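## Task

Plate R33 is jutting out of slot 3 of plate hotel H1 (slots are counted from 1 at the bottom). Shove it in until it rests against the hotel's back stop; it has to stay there without the robot holding it. Afterwards release it and move the gripper away.

## Robot and tools

Robot: a single six-joint arm (yam_ultra) with a two-finger parallel gripper. There is only one arm, so every motion argument is a single list of 7 numbers, never one list per arm. The fingers point along the gripper's +z axis and close along its y axis. end_effector_position is the pinch point between the pads, roughly 1 cm short of the fingertips. A wrist camera sits on the gripper; other views are cam_high and cam_low.

Scene frame: origin on the table surface below the arm base, +z up, +y to the left when facing along +x. The base may be slightly tilted. Reported positions are in metres and orientation is end_effector_quat_wxyz; the printed position can be a little wrong, worse at long reach.

The 7-number row: dx, dy, dz, rx, ry, rz, opening, each between -1 and 1. The first six are an offset, not a pose: they are expressed in the gripper's own axes and counted from the gripper pose reported in the most recent result that showed it (before any such result in a scene, or for a second call within one reply, from where the hand is when the action begins). Scale: 1.0 = 0.6 m of translation or 180 degrees of rotation; rx, ry, rz form one rotation vector. In a multi-row action each row is counted from that same base pose, not from the previous row. The seventh number is an absolute opening: +1 fully open (0.094 m), -1 closed. Because offsets start from the measured hand, repeating a small offset against a rigid object does not press harder, but against something that yields it keeps advancing. All-zero offsets are not a pause: they pull the hand back to the base pose.

Tools:
- execute_actions {"actions": [...], "pictures": bool}. An empty list only reports the state. One action: {"rows": [[7 numbers], ...], "steps": n} with up to 15 rows and n at most 15 (default 15), each step 1/30 s; the final row is reused if rows run out. One wait: {"steps": n} with n up to 300, counted from the previous result. A rejected call sends nothing.
- move {"target": [7 numbers], "speed": m/s}. Drives the hand in a straight line toward the offset target (same frame and base as above). Speed 0.002 to 0.5, default 0.25; rotation is limited to twice that in rad/s. Paths last 0.5 to 10 s and stop short if longer. The opening is applied at the start. The path does not avoid obstacles, and the hand can overshoot the speed, especially with the arm stretched out. Faster contact means a harder hit; aiming further beyond the contact point presses harder.
- wait {"seconds": 0 to 10}: lets time pass with no new command.
- zoom_image {"camera": cam_high|cam_low|cam_wrist, "region": [x0, y0, x1, y1]}: pixel box, at most 504 x 504, from the 896x504 image, origin top-left.
- read_manual {"section": "licences"}: licence text only; moves nothing.
- finished_scene {"scene": n}: closes the current scene (give its number) and reports whether the goal was met; the result then states the next task. Irreversible.

Results: a state line with pose, grip_measured (finger opening on the command scale), Joint positions and Joint velocities (waist, shoulder, elbow, wrist pitch, wrist yaw, wrist roll in rad or rad/s, then pad gap in m). "Hand target" is the pose the controller is now driving toward. "pose unreachable" means the clearance check altered or stopped the command; HELD flags each step where that happened (a mount under the base counts as arm). A move adds a "move:" line: done (settled near target), or off_target, moving, held, fault, plus which limits acted and the distance left. limits=paced means the pose was clipped; limits=held means some steps were blocked and the arm may then speed up sharply. FAULT and OVER-TEMPERATURE FAULT lines mean a stop; MOTOR HOT warns from 75 °C. Long holding under load heats motors (90 °C pauses the arm, 100 °C drops it).

Control behaviour: each step the commanded pose is limited to 70 mm and 16 degrees from the measured pose, then solved by damped IK with position prioritised over orientation. After an action the arm only continues up to the last clipped pose, so large moves need follow-ups. The arm tends to finish a centimetre or more low and can sag; compensate by aiming slightly higher. The simulation keeps running while replies are being written.

Gripping: to hold something, command an opening about 0.03 under grip_measured; readings may be offset by about 1 mm. Here the task is pushing, so the fingers can stay closed or partly open as a pusher.

Suggested order: look and zoom to find H1 and the sticking-out plate edge at the right slot; line the gripper up in front of the plate edge at that height, slightly clear of neighbouring slots; push slowly along the slot toward the back stop with a modest speed and only a short overshoot past contact; check the images that the plate sits flush; back straight out and lift clear; then call finished_scene.

Avoid: fast impacts, hard shoves, knocking the hotel or plates over or off the table (this ends the scene), disturbing other slots, and leaving the plate held in place only by the hand. Occasional outside tugs or pushes on objects may occur.

Each tool is called after "Request:" by a JSON object that holds its "method" and its "body", one argument or row to a line.

## Session

Request:
{"method": "execute_actions", "body": {
  "actions": []
}}

Scene clock: 0.00 s of 7200.00 s.
end_effector_position=(+0.1575, +0.0813, +0.1414) grip_measured=+1.000 end_effector_quat_wxyz=(+0.585, +0.787, +0.014, +0.196)
Joint positions: [ 0.939  1.374  0.677 -1.121  0.569 -1.949  0.094]
Joint velocities: [-0.017 -0.012 -0.007 -0.037  0.022 -0.022  0.   ]
Hand target: +0.158, +0.080, +0.144; +0.590, +0.784, +0.017, +0.194

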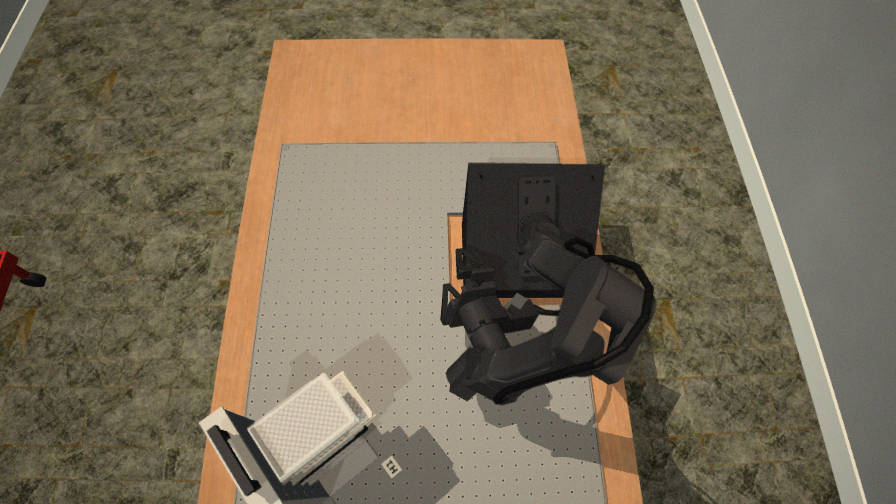

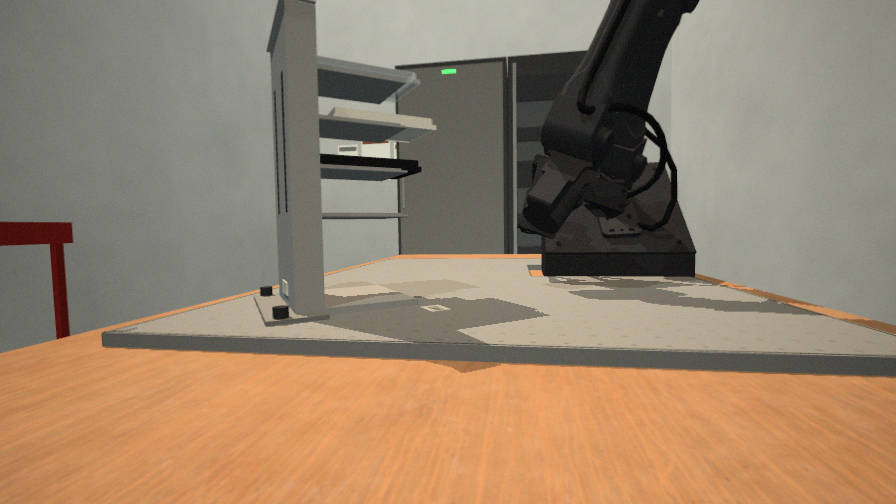

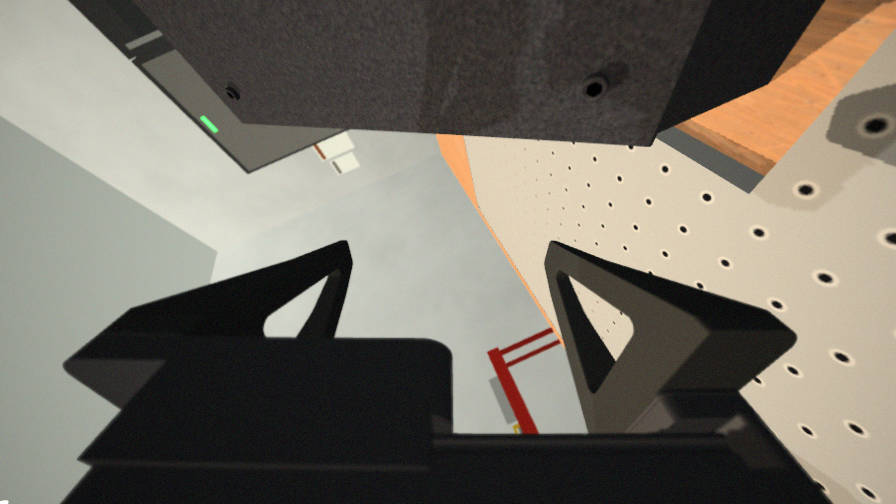

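Request:
{"method": "move", "body": {
  "target": [0.1,0.163,0.25,-0.07,0,0,0]
}}

Request:
{"method": "move", "body": {
  "target": [0,0,0,0,0,0.42,0],
  "speed": 0.5
}}

Scene clock: 4.70 s of 7200.00 s.
end_effector_position=(+0.1905, -0.0184, +0.1836) grip_measured=+0.003 end_effector_quat_wxyz=(+0.695, +0.677, -0.089, +0.226)
Joint positions: [ 0.497  1.637  0.555 -0.81   0.815 -2.079  0.047]
Joint velocities: [ 0.002 -0.007 -0.017 -0.051  0.037  0.037 -0.   ]
Hand target: +0.191, -0.016, +0.186; +0.695, +0.677, -0.086, +0.228
Off the commanded pose: 0.080 m, 11 deg; position clipped at the last step of the last action.
After step 90, 0.63 s passed at rest.
move: held; limits=paced,held; held on 12 of 32 steps, including the last
pose unreachable: on one or more control steps of this call an arm could not follow its commanded pose, so it was not sent that pose on those steps. On the call's last step it was still not sent that pose. It may still have moved: this result reports where it is.
cause: the commanded pose would bring two parts of the arm too close to each other (its wrist camera and its base, with joints 1 (waist) to 6 (wrist roll) between them).

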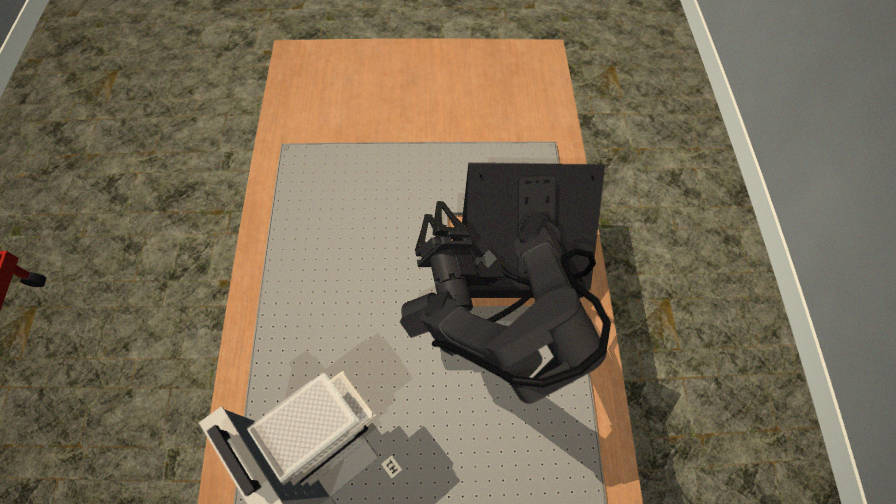

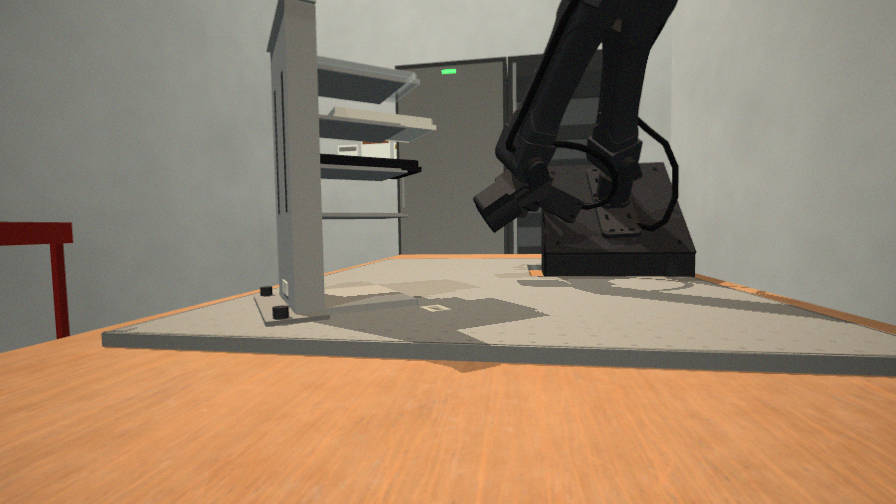

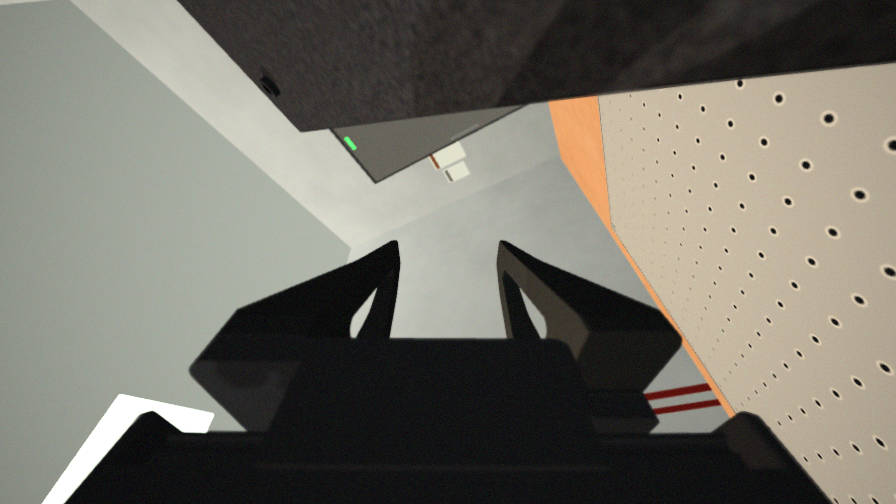

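Scene clock: 6.43 s of 7200.00 s.
end_effector_position=(+0.1902, -0.0187, +0.1801) grip_measured=+0.003 end_effector_quat_wxyz=(+0.630, +0.651, -0.227, +0.357)
Joint positions: [ 0.497  1.637  0.555 -0.801  0.798 -1.68   0.047]
Joint velocities: [ 0.007 -0.002  0.012 -0.066 -0.037 -0.007 -0.001]
Hand target: +0.190, -0.019, +0.183; +0.628, +0.650, -0.229, +0.362
Off the commanded pose: 0.004 m, 52 deg; orientation clipped at the last step of the last action.
move: held; limits=paced,held; held on 32 of 52 steps, including the last
pose unreachable: on one or more control steps of this call an arm could not follow its commanded pose, so it was not sent that pose on those steps. On the call's last step it was still not sent that pose. It may still have moved: this result reports where it is.
cause: the commanded pose would bring two parts of the arm too close to each other (its wrist camera and its base, with joints 1 (waist) to 6 (wrist roll) between them).

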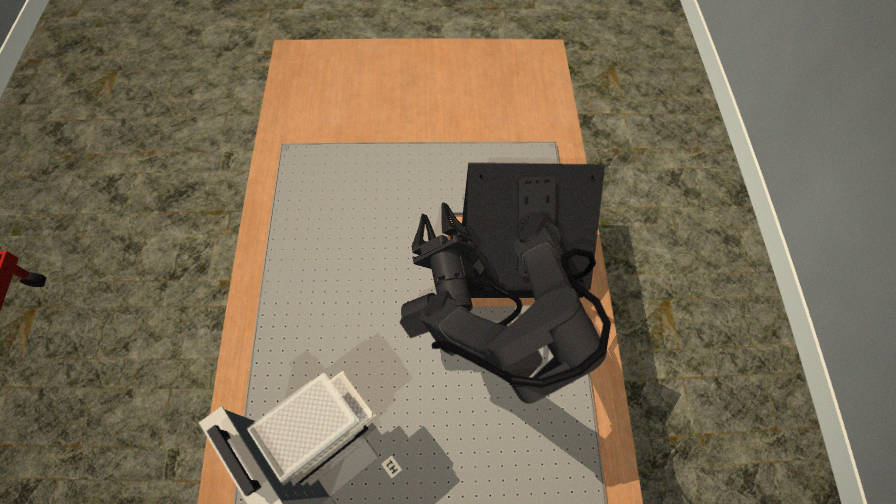

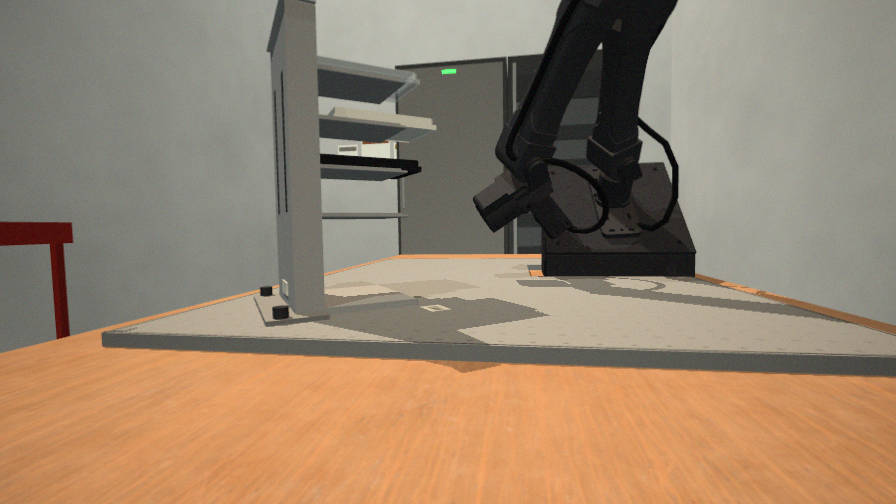

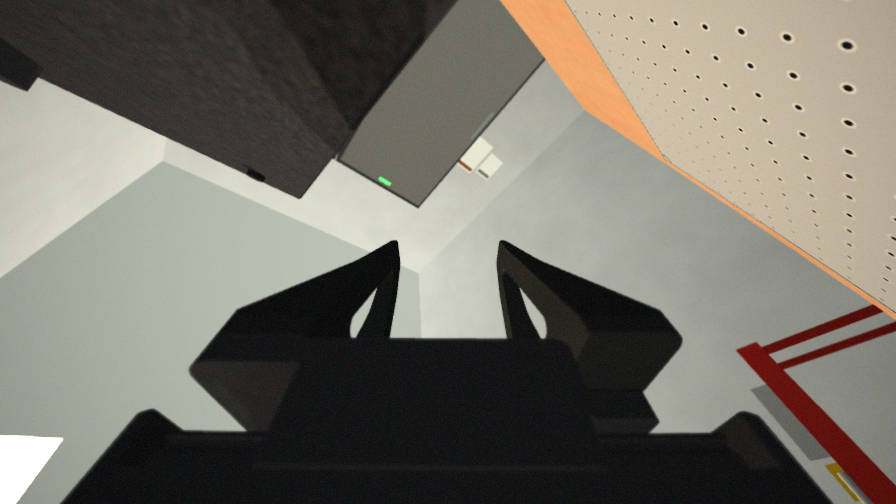

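Request:
{"method": "move", "body": {
  "target": [0.177,0,-0.345,-0.242,0.677,-0.468,0],
  "speed": 0.3
}}

Scene clock: 14.70 s of 7200.00 s.
end_effector_position=(+0.2043, +0.0844, +0.2102) grip_measured=+0.003 end_effector_quat_wxyz=(+0.783, +0.452, +0.260, +0.339)
Joint positions: [ 1.029  2.007  0.596 -1.544  1.29  -1.244  0.047]
Joint velocities: [-0.002 -0.012 -0.012 -0.051  0.037  0.022 -0.   ]
Hand target: +0.205, +0.084, +0.209; +0.784, +0.453, +0.258, +0.339
Off the commanded pose: 0.124 m, 92 deg; position and orientation clipped at the last step of the last action.
After step 90, 0.43 s passed at rest.
move: held; limits=paced,held; held on 106 of 145 steps, including the last
pose unreachable: on one or more control steps of this call an arm could not follow its commanded pose, so it was not sent that pose on those steps. On the call's last step it was still not sent that pose. It may still have moved: this result reports where it is.
cause: the commanded pose would bring two parts of the arm too close to each other (its wrist camera and its base, with joints 1 (waist) to 6 (wrist roll) between them).

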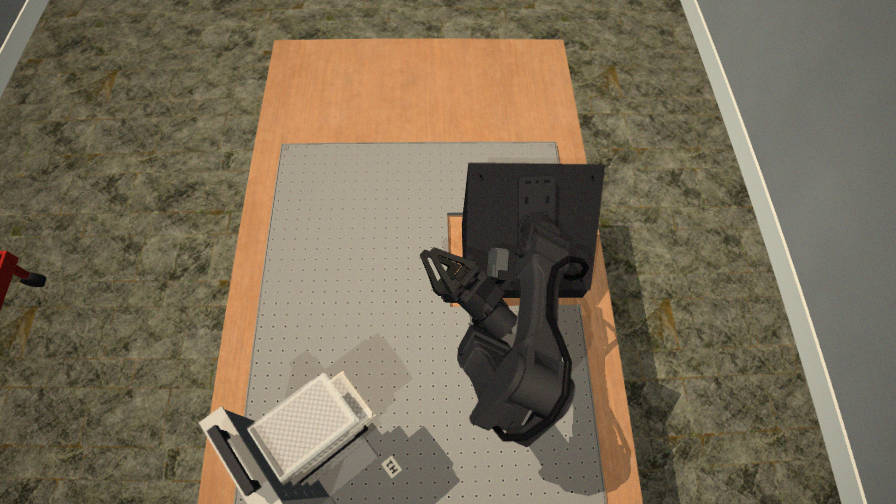

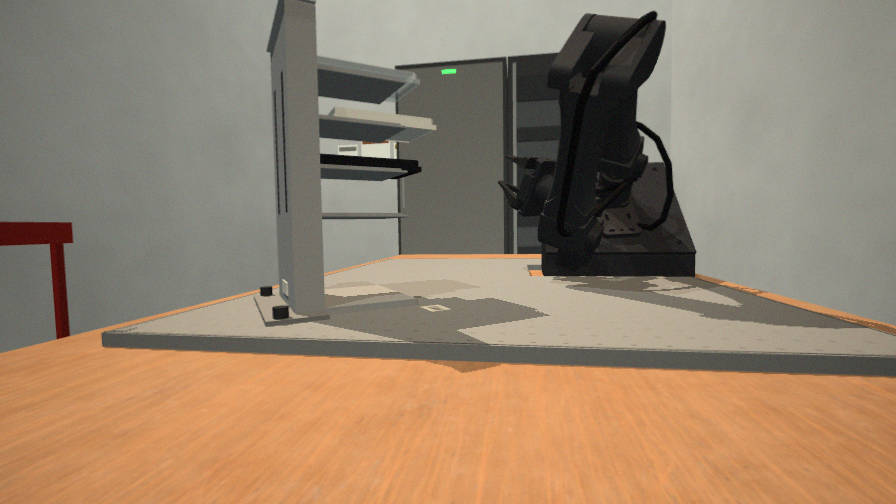

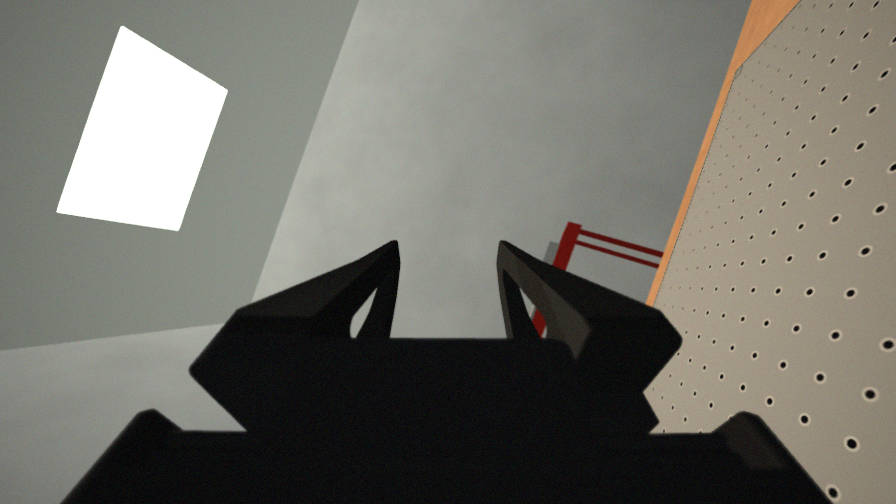

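Request:
{"method": "move", "body": {
  "target": [0.16,0.11,0.18,-0.19,0.357,-0.316,0],
  "speed": 0.2
}}

Scene clock: 20.47 s of 7200.00 s.
end_effector_position=(+0.3162, +0.1215, +0.3024) grip_measured=+0.003 end_effector_quat_wxyz=(+0.869, +0.401, +0.184, +0.225)
Joint positions: [ 0.482  1.841  1.08  -1.566  1.565 -2.085  0.047]
Joint velocities: [-0.012 -0.002 -0.002 -0.007 -0.007 -0.022  0.001]
Hand target: +0.320, +0.121, +0.307; +0.874, +0.395, +0.183, +0.217
Off the commanded pose: 0.009 m, 93 deg; orientation clipped at the last step of the last action.
joint sent to its limit — the command would take joint 4 (wrist pitch) past its lower limit, joint 5 (wrist yaw) past its upper limit and joint 6 (wrist roll) past its lower limit, so those joints were sent only as far as their limits.
move: off_target; limits=paced,held; held on 74 of 136 steps
pose unreachable: on one or more control steps of this call an arm could not follow its commanded pose, so it was not sent that pose on those steps. It may still have moved: this result reports where it is.
cause: the commanded pose would bring two parts of the arm too close to each other (its upper arm (the part past joint 2) and its wrist camera, with joints 3 (elbow) to 6 (wrist roll) between them).

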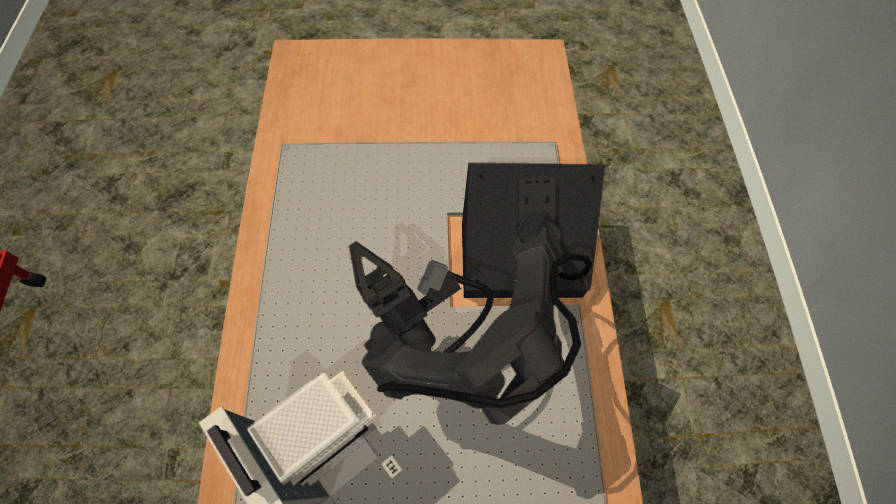

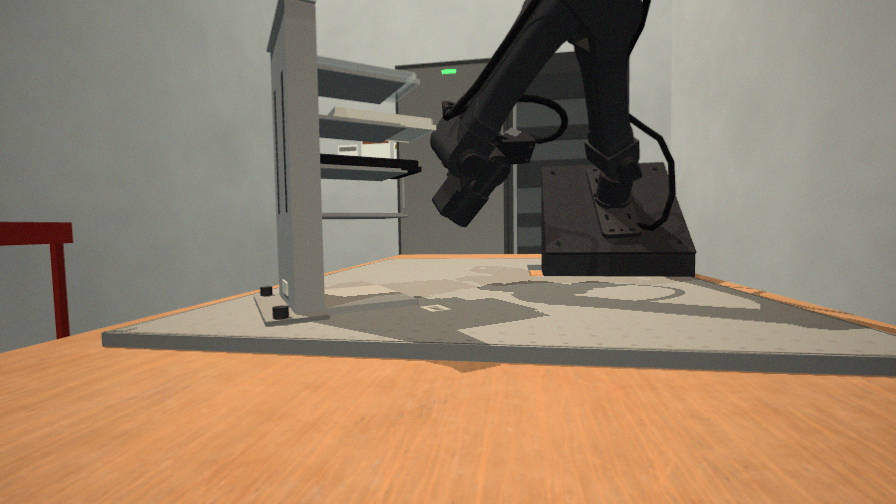

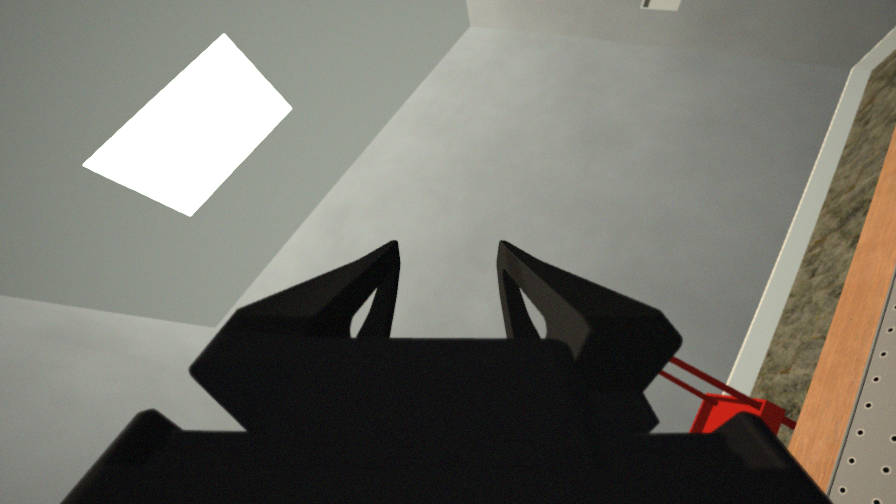

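Request:
{"method": "move", "body": {
  "target": [0.08,0.26,-0.26,-0.04,0.46,0,0],
  "speed": 0.15
}}

Scene clock: 28.87 s of 7200.00 s.
end_effector_position=(+0.2401, +0.3268, +0.3130) grip_measured=+0.003 end_effector_quat_wxyz=(+0.569, +0.531, +0.304, +0.550)
Joint positions: [ 1.147  1.297  1.246 -1.566  1.565 -2.088  0.047]
Joint velocities: [ 0.007  0.017 -0.012 -0.037  0.037 -0.037  0.   ]
Hand target: +0.238, +0.332, +0.322; +0.563, +0.529, +0.303, +0.558
Off the commanded pose: 0.011 m, 69 deg; orientation clipped at the last step of the last action.
joint sent to its limit — the command would take joint 4 (wrist pitch) past its lower limit, joint 5 (wrist yaw) past its upper limit and joint 6 (wrist roll) past its lower limit, so those joints were sent only as far as their limits.
After step 90, 0.27 s passed at rest.
move: off_target; limits=paced

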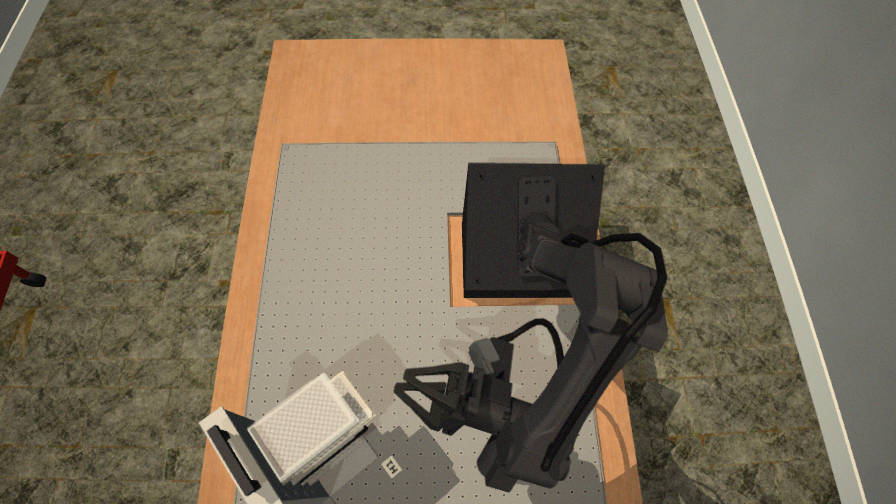

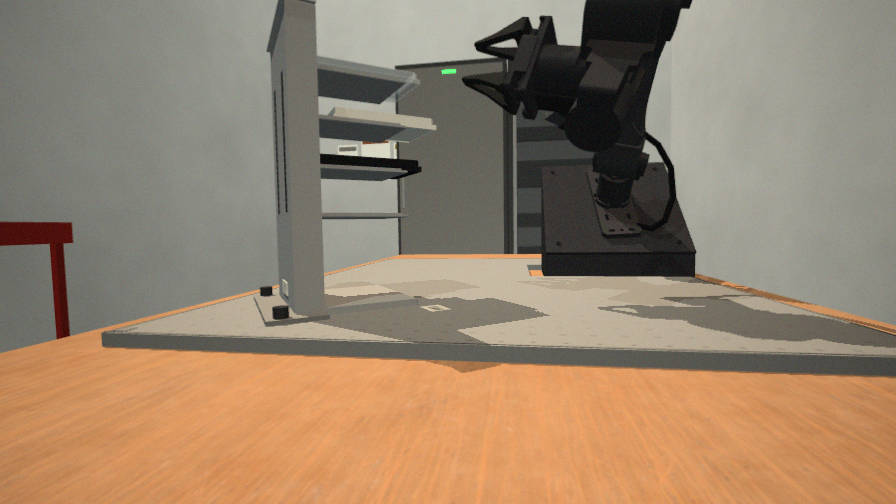

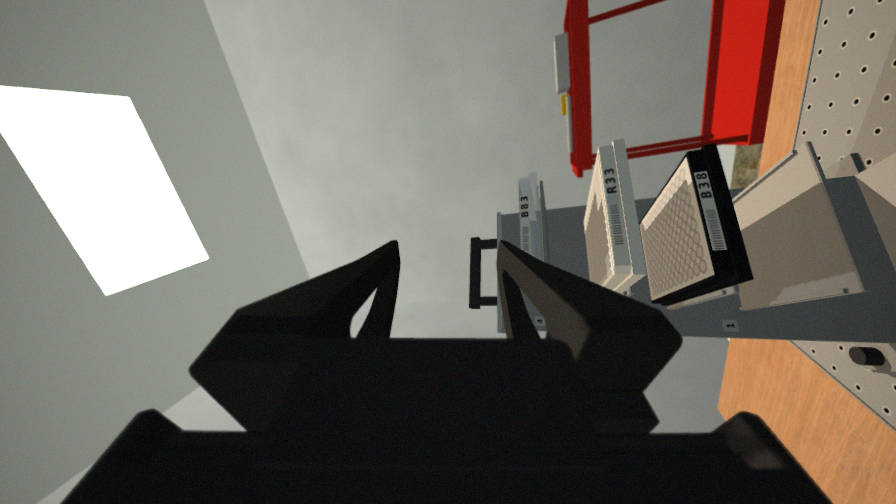

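Request:
{"method": "move", "body": {
  "target": [0,0,-0.05,0.11,-0.19,0,0]
}}

Scene clock: 33.40 s of 7200.00 s.
end_effector_position=(+0.2127, +0.3322, +0.2939) grip_measured=+0.003 end_effector_quat_wxyz=(+0.423, +0.754, +0.204, +0.459)
Joint positions: [ 1.196  1.219  1.491 -1.566  1.064 -2.087  0.047]
Joint velocities: [-0.022 -0.042  0.002  0.007 -0.007 -0.022  0.   ]
Hand target: +0.213, +0.333, +0.305; +0.417, +0.756, +0.198, +0.465
Off the commanded pose: 0.012 m, 21 deg; orientation clipped at the last step of the last action.
joint sent to its limit — the command would take joint 4 (wrist pitch) past its lower limit and joint 6 (wrist roll) past its lower limit, so those joints were sent only as far as their limits.
move: off_target; limits=paced

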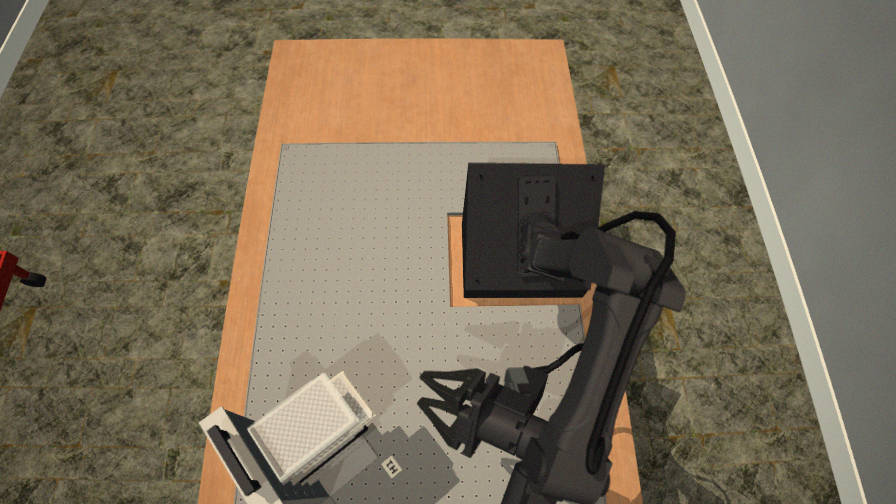

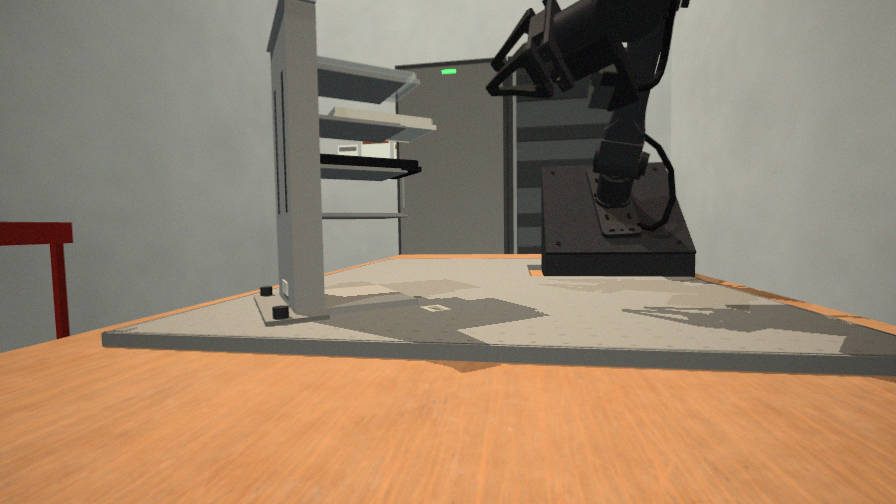

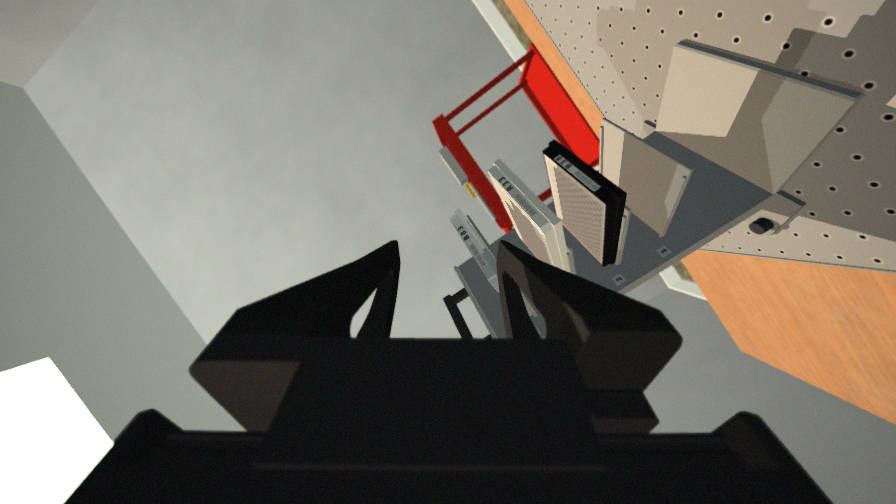

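Request:
{"method": "move", "body": {
  "target": [0,0,0,-0.258,0.303,-0.643,0]
}}

Scene clock: 39.43 s of 7200.00 s.
end_effector_position=(+0.2131, +0.3329, +0.2922) grip_measured=+0.003 end_effector_quat_wxyz=(+0.519, +0.545, +0.371, +0.544)
Joint positions: [ 1.318  1.219  1.155 -1.565  1.559 -2.088  0.047]
Joint velocities: [ 0.002 -0.007 -0.022  0.007 -0.022  0.037 -0.001]
Hand target: +0.212, +0.333, +0.293; +0.526, +0.532, +0.383, +0.542
Off the commanded pose: 0.002 m, 105 deg; orientation clipped at the last step of the last action.
joint sent to its limit — the command would take joint 4 (wrist pitch) past its lower limit, joint 5 (wrist yaw) past its upper limit and joint 6 (wrist roll) past its lower limit, so those joints were sent only as far as their limits.
move: off_target; limits=paced

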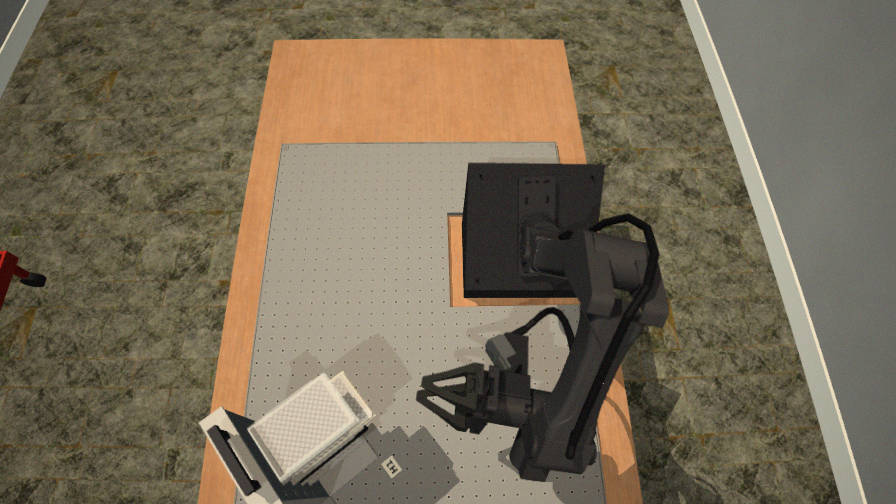

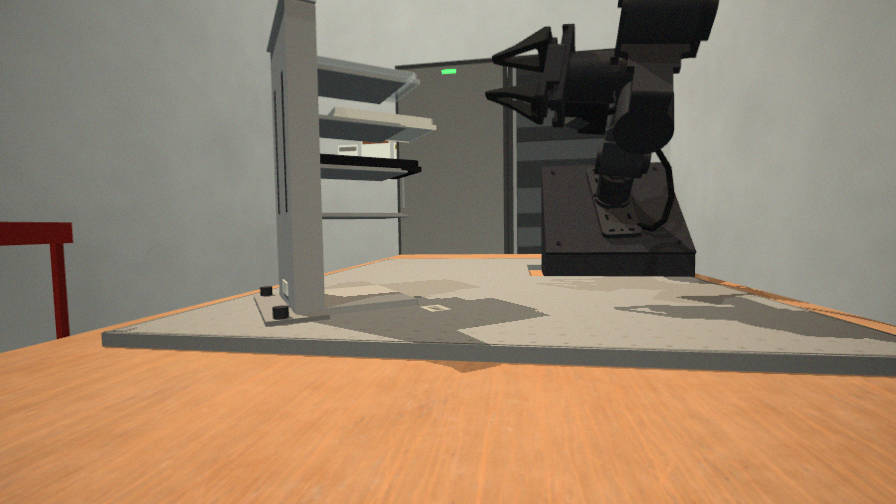

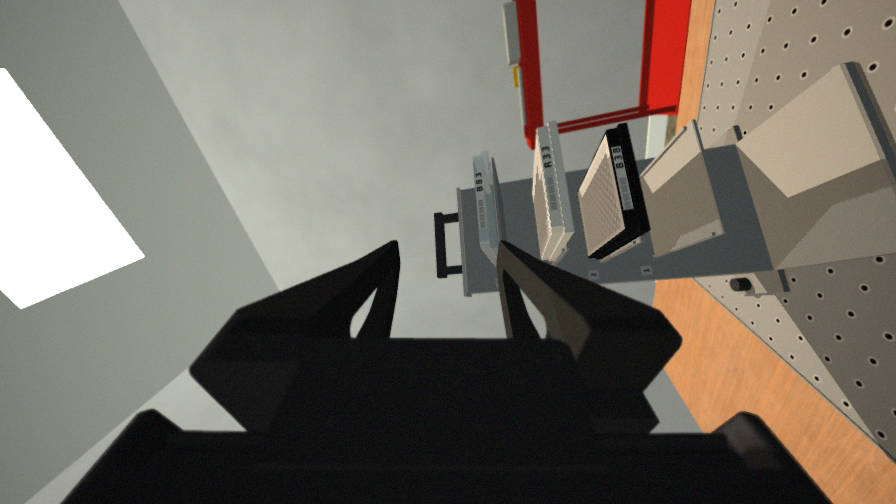

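Request:
{"method": "move", "body": {
  "target": [0.02,-0.09,0.07,0,0,0,-1],
  "speed": 0.1
}}

Scene clock: 43.03 s of 7200.00 s.
end_effector_position=(+0.2597, +0.3451, +0.2419) grip_measured=-0.996 end_effector_quat_wxyz=(+0.568, +0.533, +0.314, +0.542)
Joint positions: [ 1.166  1.528  1.299 -1.405  1.556 -2.088  0.   ]
Joint velocities: [ 0.002 -0.022 -0.007 -0.022  0.022  0.066  0.001]
Hand target: +0.263, +0.348, +0.248; +0.572, +0.528, +0.308, +0.547
Off the commanded pose: 0.008 m, 9 deg.
joint sent to its limit — the command would take joint 6 (wrist roll) past its lower limit, so that joint was sent only as far as its limit.
move: off_target

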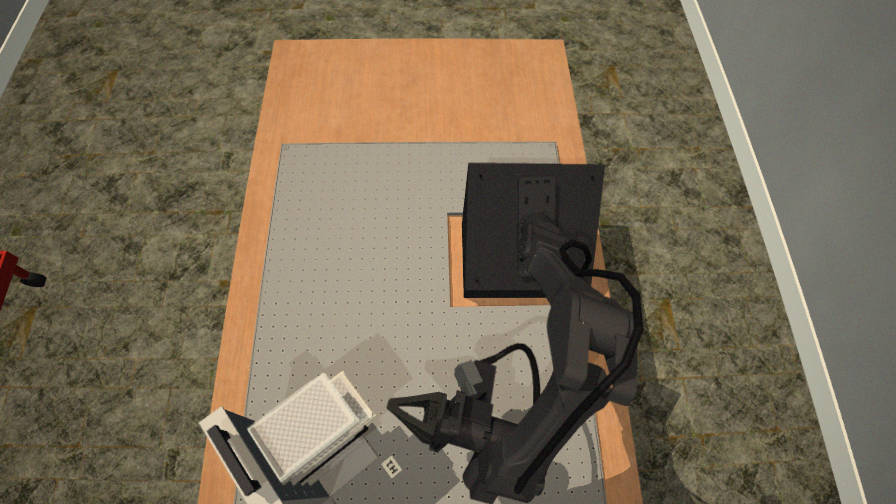

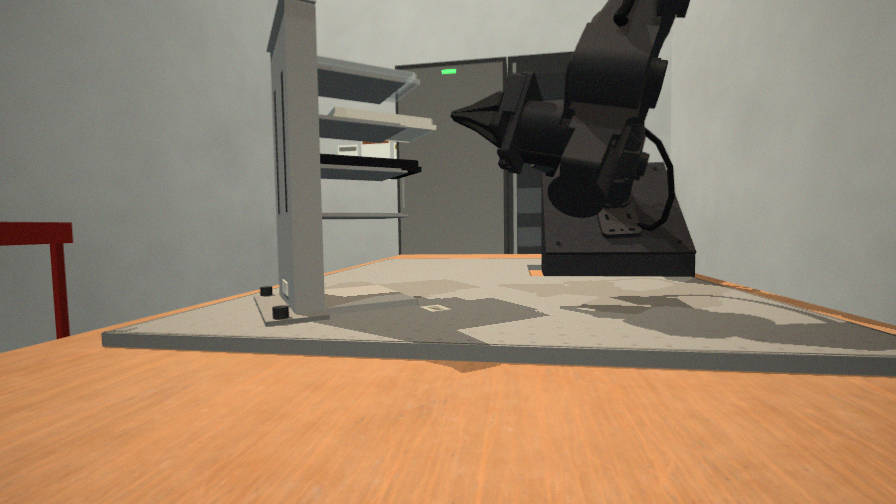

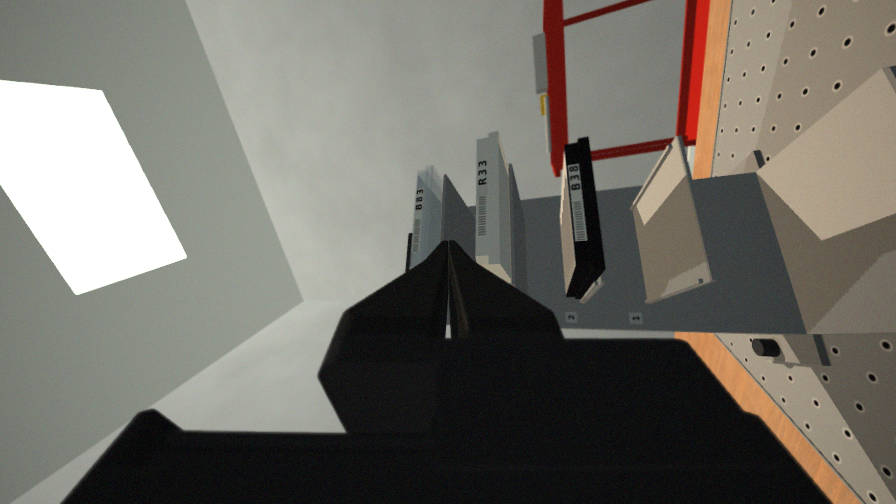

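Request:
{"method": "move", "body": {
  "target": [-0.095,-0.007,0.01,0,0,0,-1],
  "speed": 0.1
}}

Scene clock: 45.50 s of 7200.00 s.
end_effector_position=(+0.2521, +0.2952, +0.2188) grip_measured=-0.996 end_effector_quat_wxyz=(+0.565, +0.537, +0.309, +0.544)
Joint positions: [ 1.166  1.491  1.059 -1.275  1.55  -2.002  0.   ]
Joint velocities: [-0.002 -0.007 -0.007  0.081 -0.007 -0.007 -0.   ]
Hand target: +0.254, +0.290, +0.226; +0.574, +0.531, +0.307, +0.543
Off the commanded pose: 0.010 m, 1 deg.
move: done

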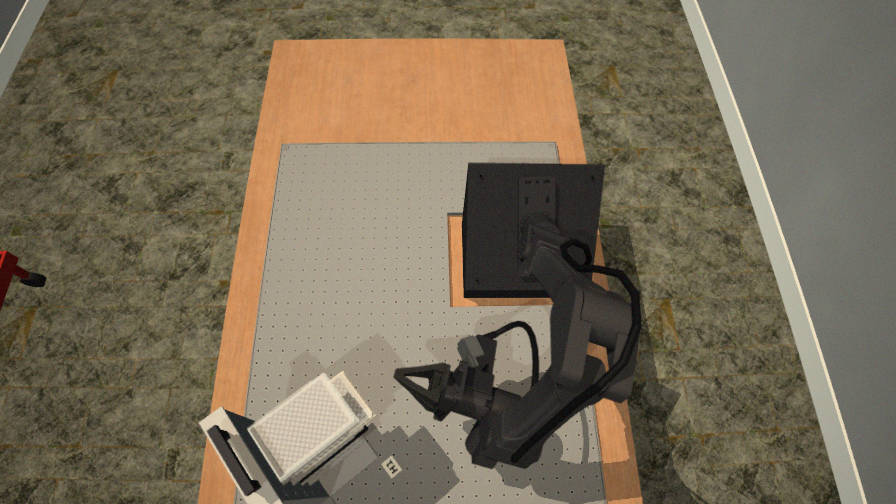

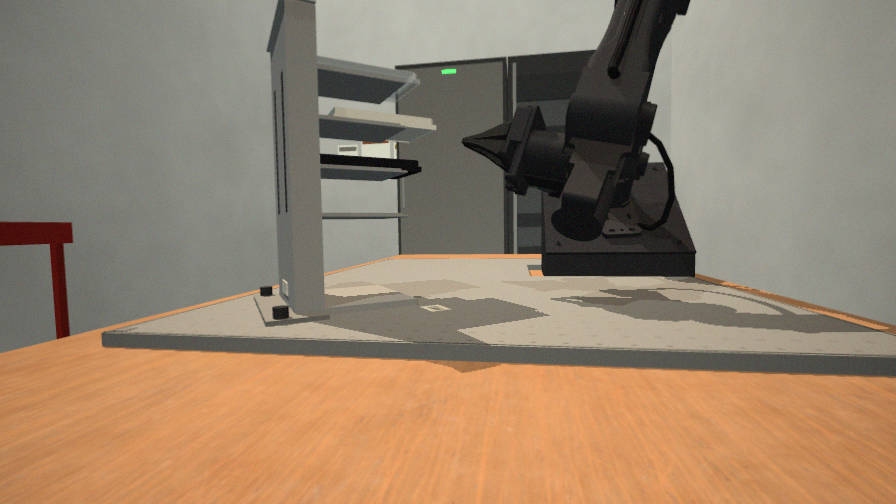

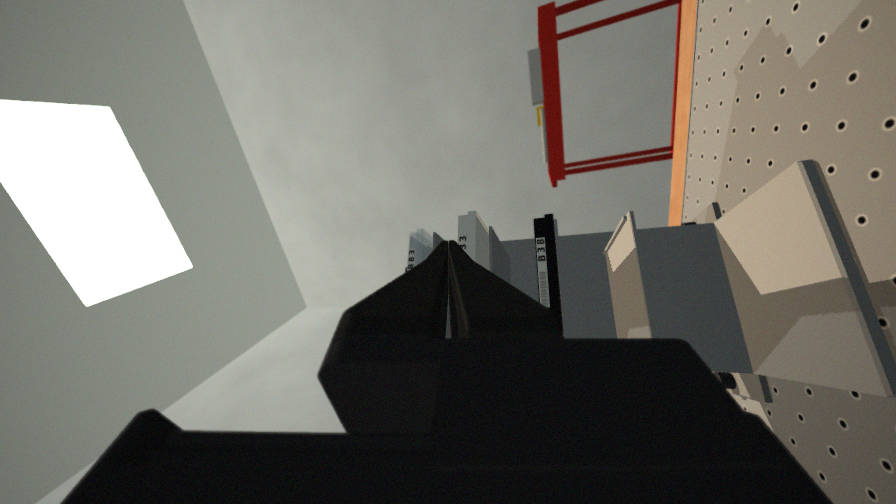

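Request:
{"method": "move", "body": {
  "target": [0.048,0.018,0.065,0,0,0,-1],
  "speed": 0.05
}}

Scene clock: 47.30 s of 7200.00 s.
end_effector_position=(+0.2875, +0.3085, +0.2392) grip_measured=-0.996 end_effector_quat_wxyz=(+0.596, +0.530, +0.249, +0.550)
Joint positions: [ 1.031  1.573  1.241 -1.26   1.547 -2.086  0.   ]
Joint velocities: [-0.002 -0.002 -0.012 -0.081 -0.022  0.037 -0.   ]
Hand target: +0.291, +0.309, +0.245; +0.609, +0.521, +0.251, +0.543
Off the commanded pose: 0.007 m, 8 deg.
joint sent to its limit — the command would take joint 6 (wrist roll) past its lower limit, so that joint was sent only as far as its limit.
move: off_target

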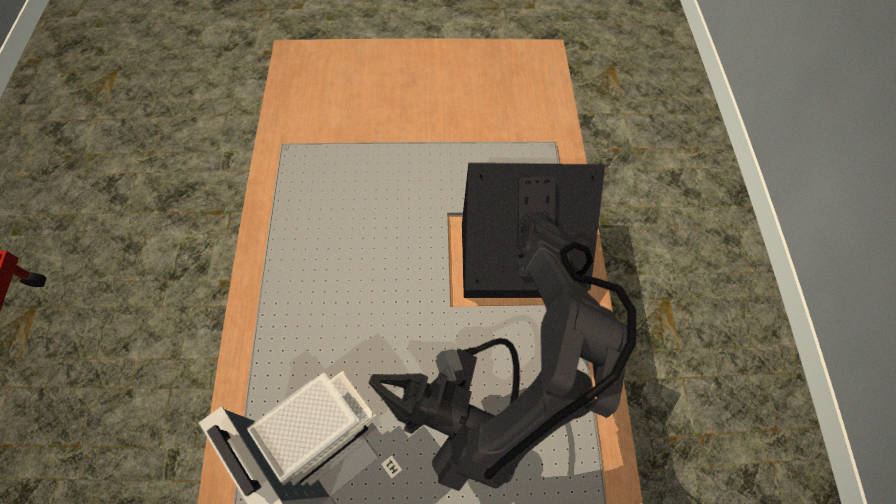

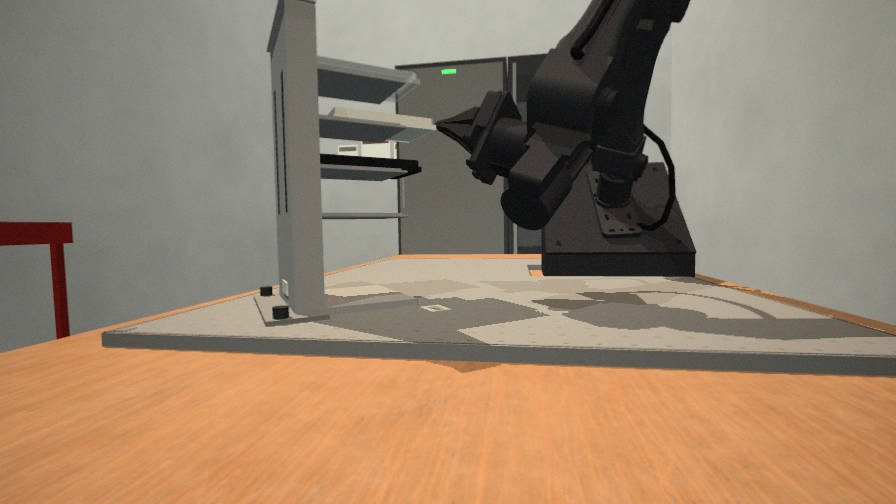

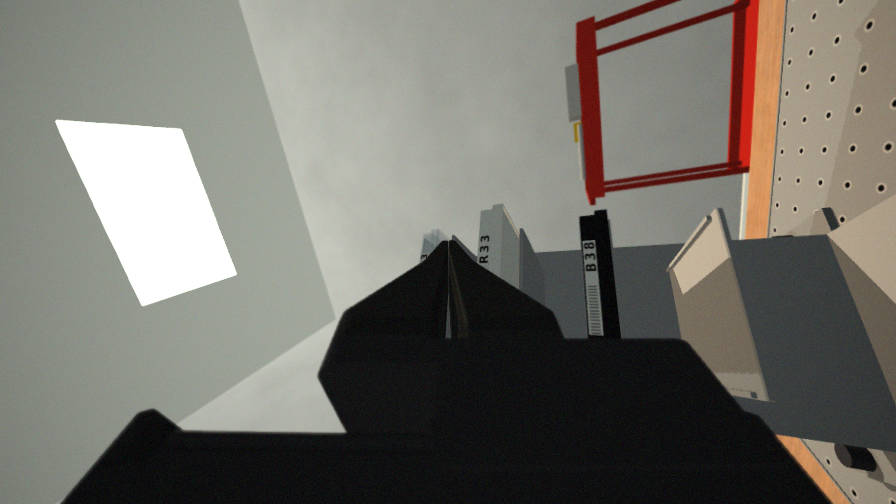

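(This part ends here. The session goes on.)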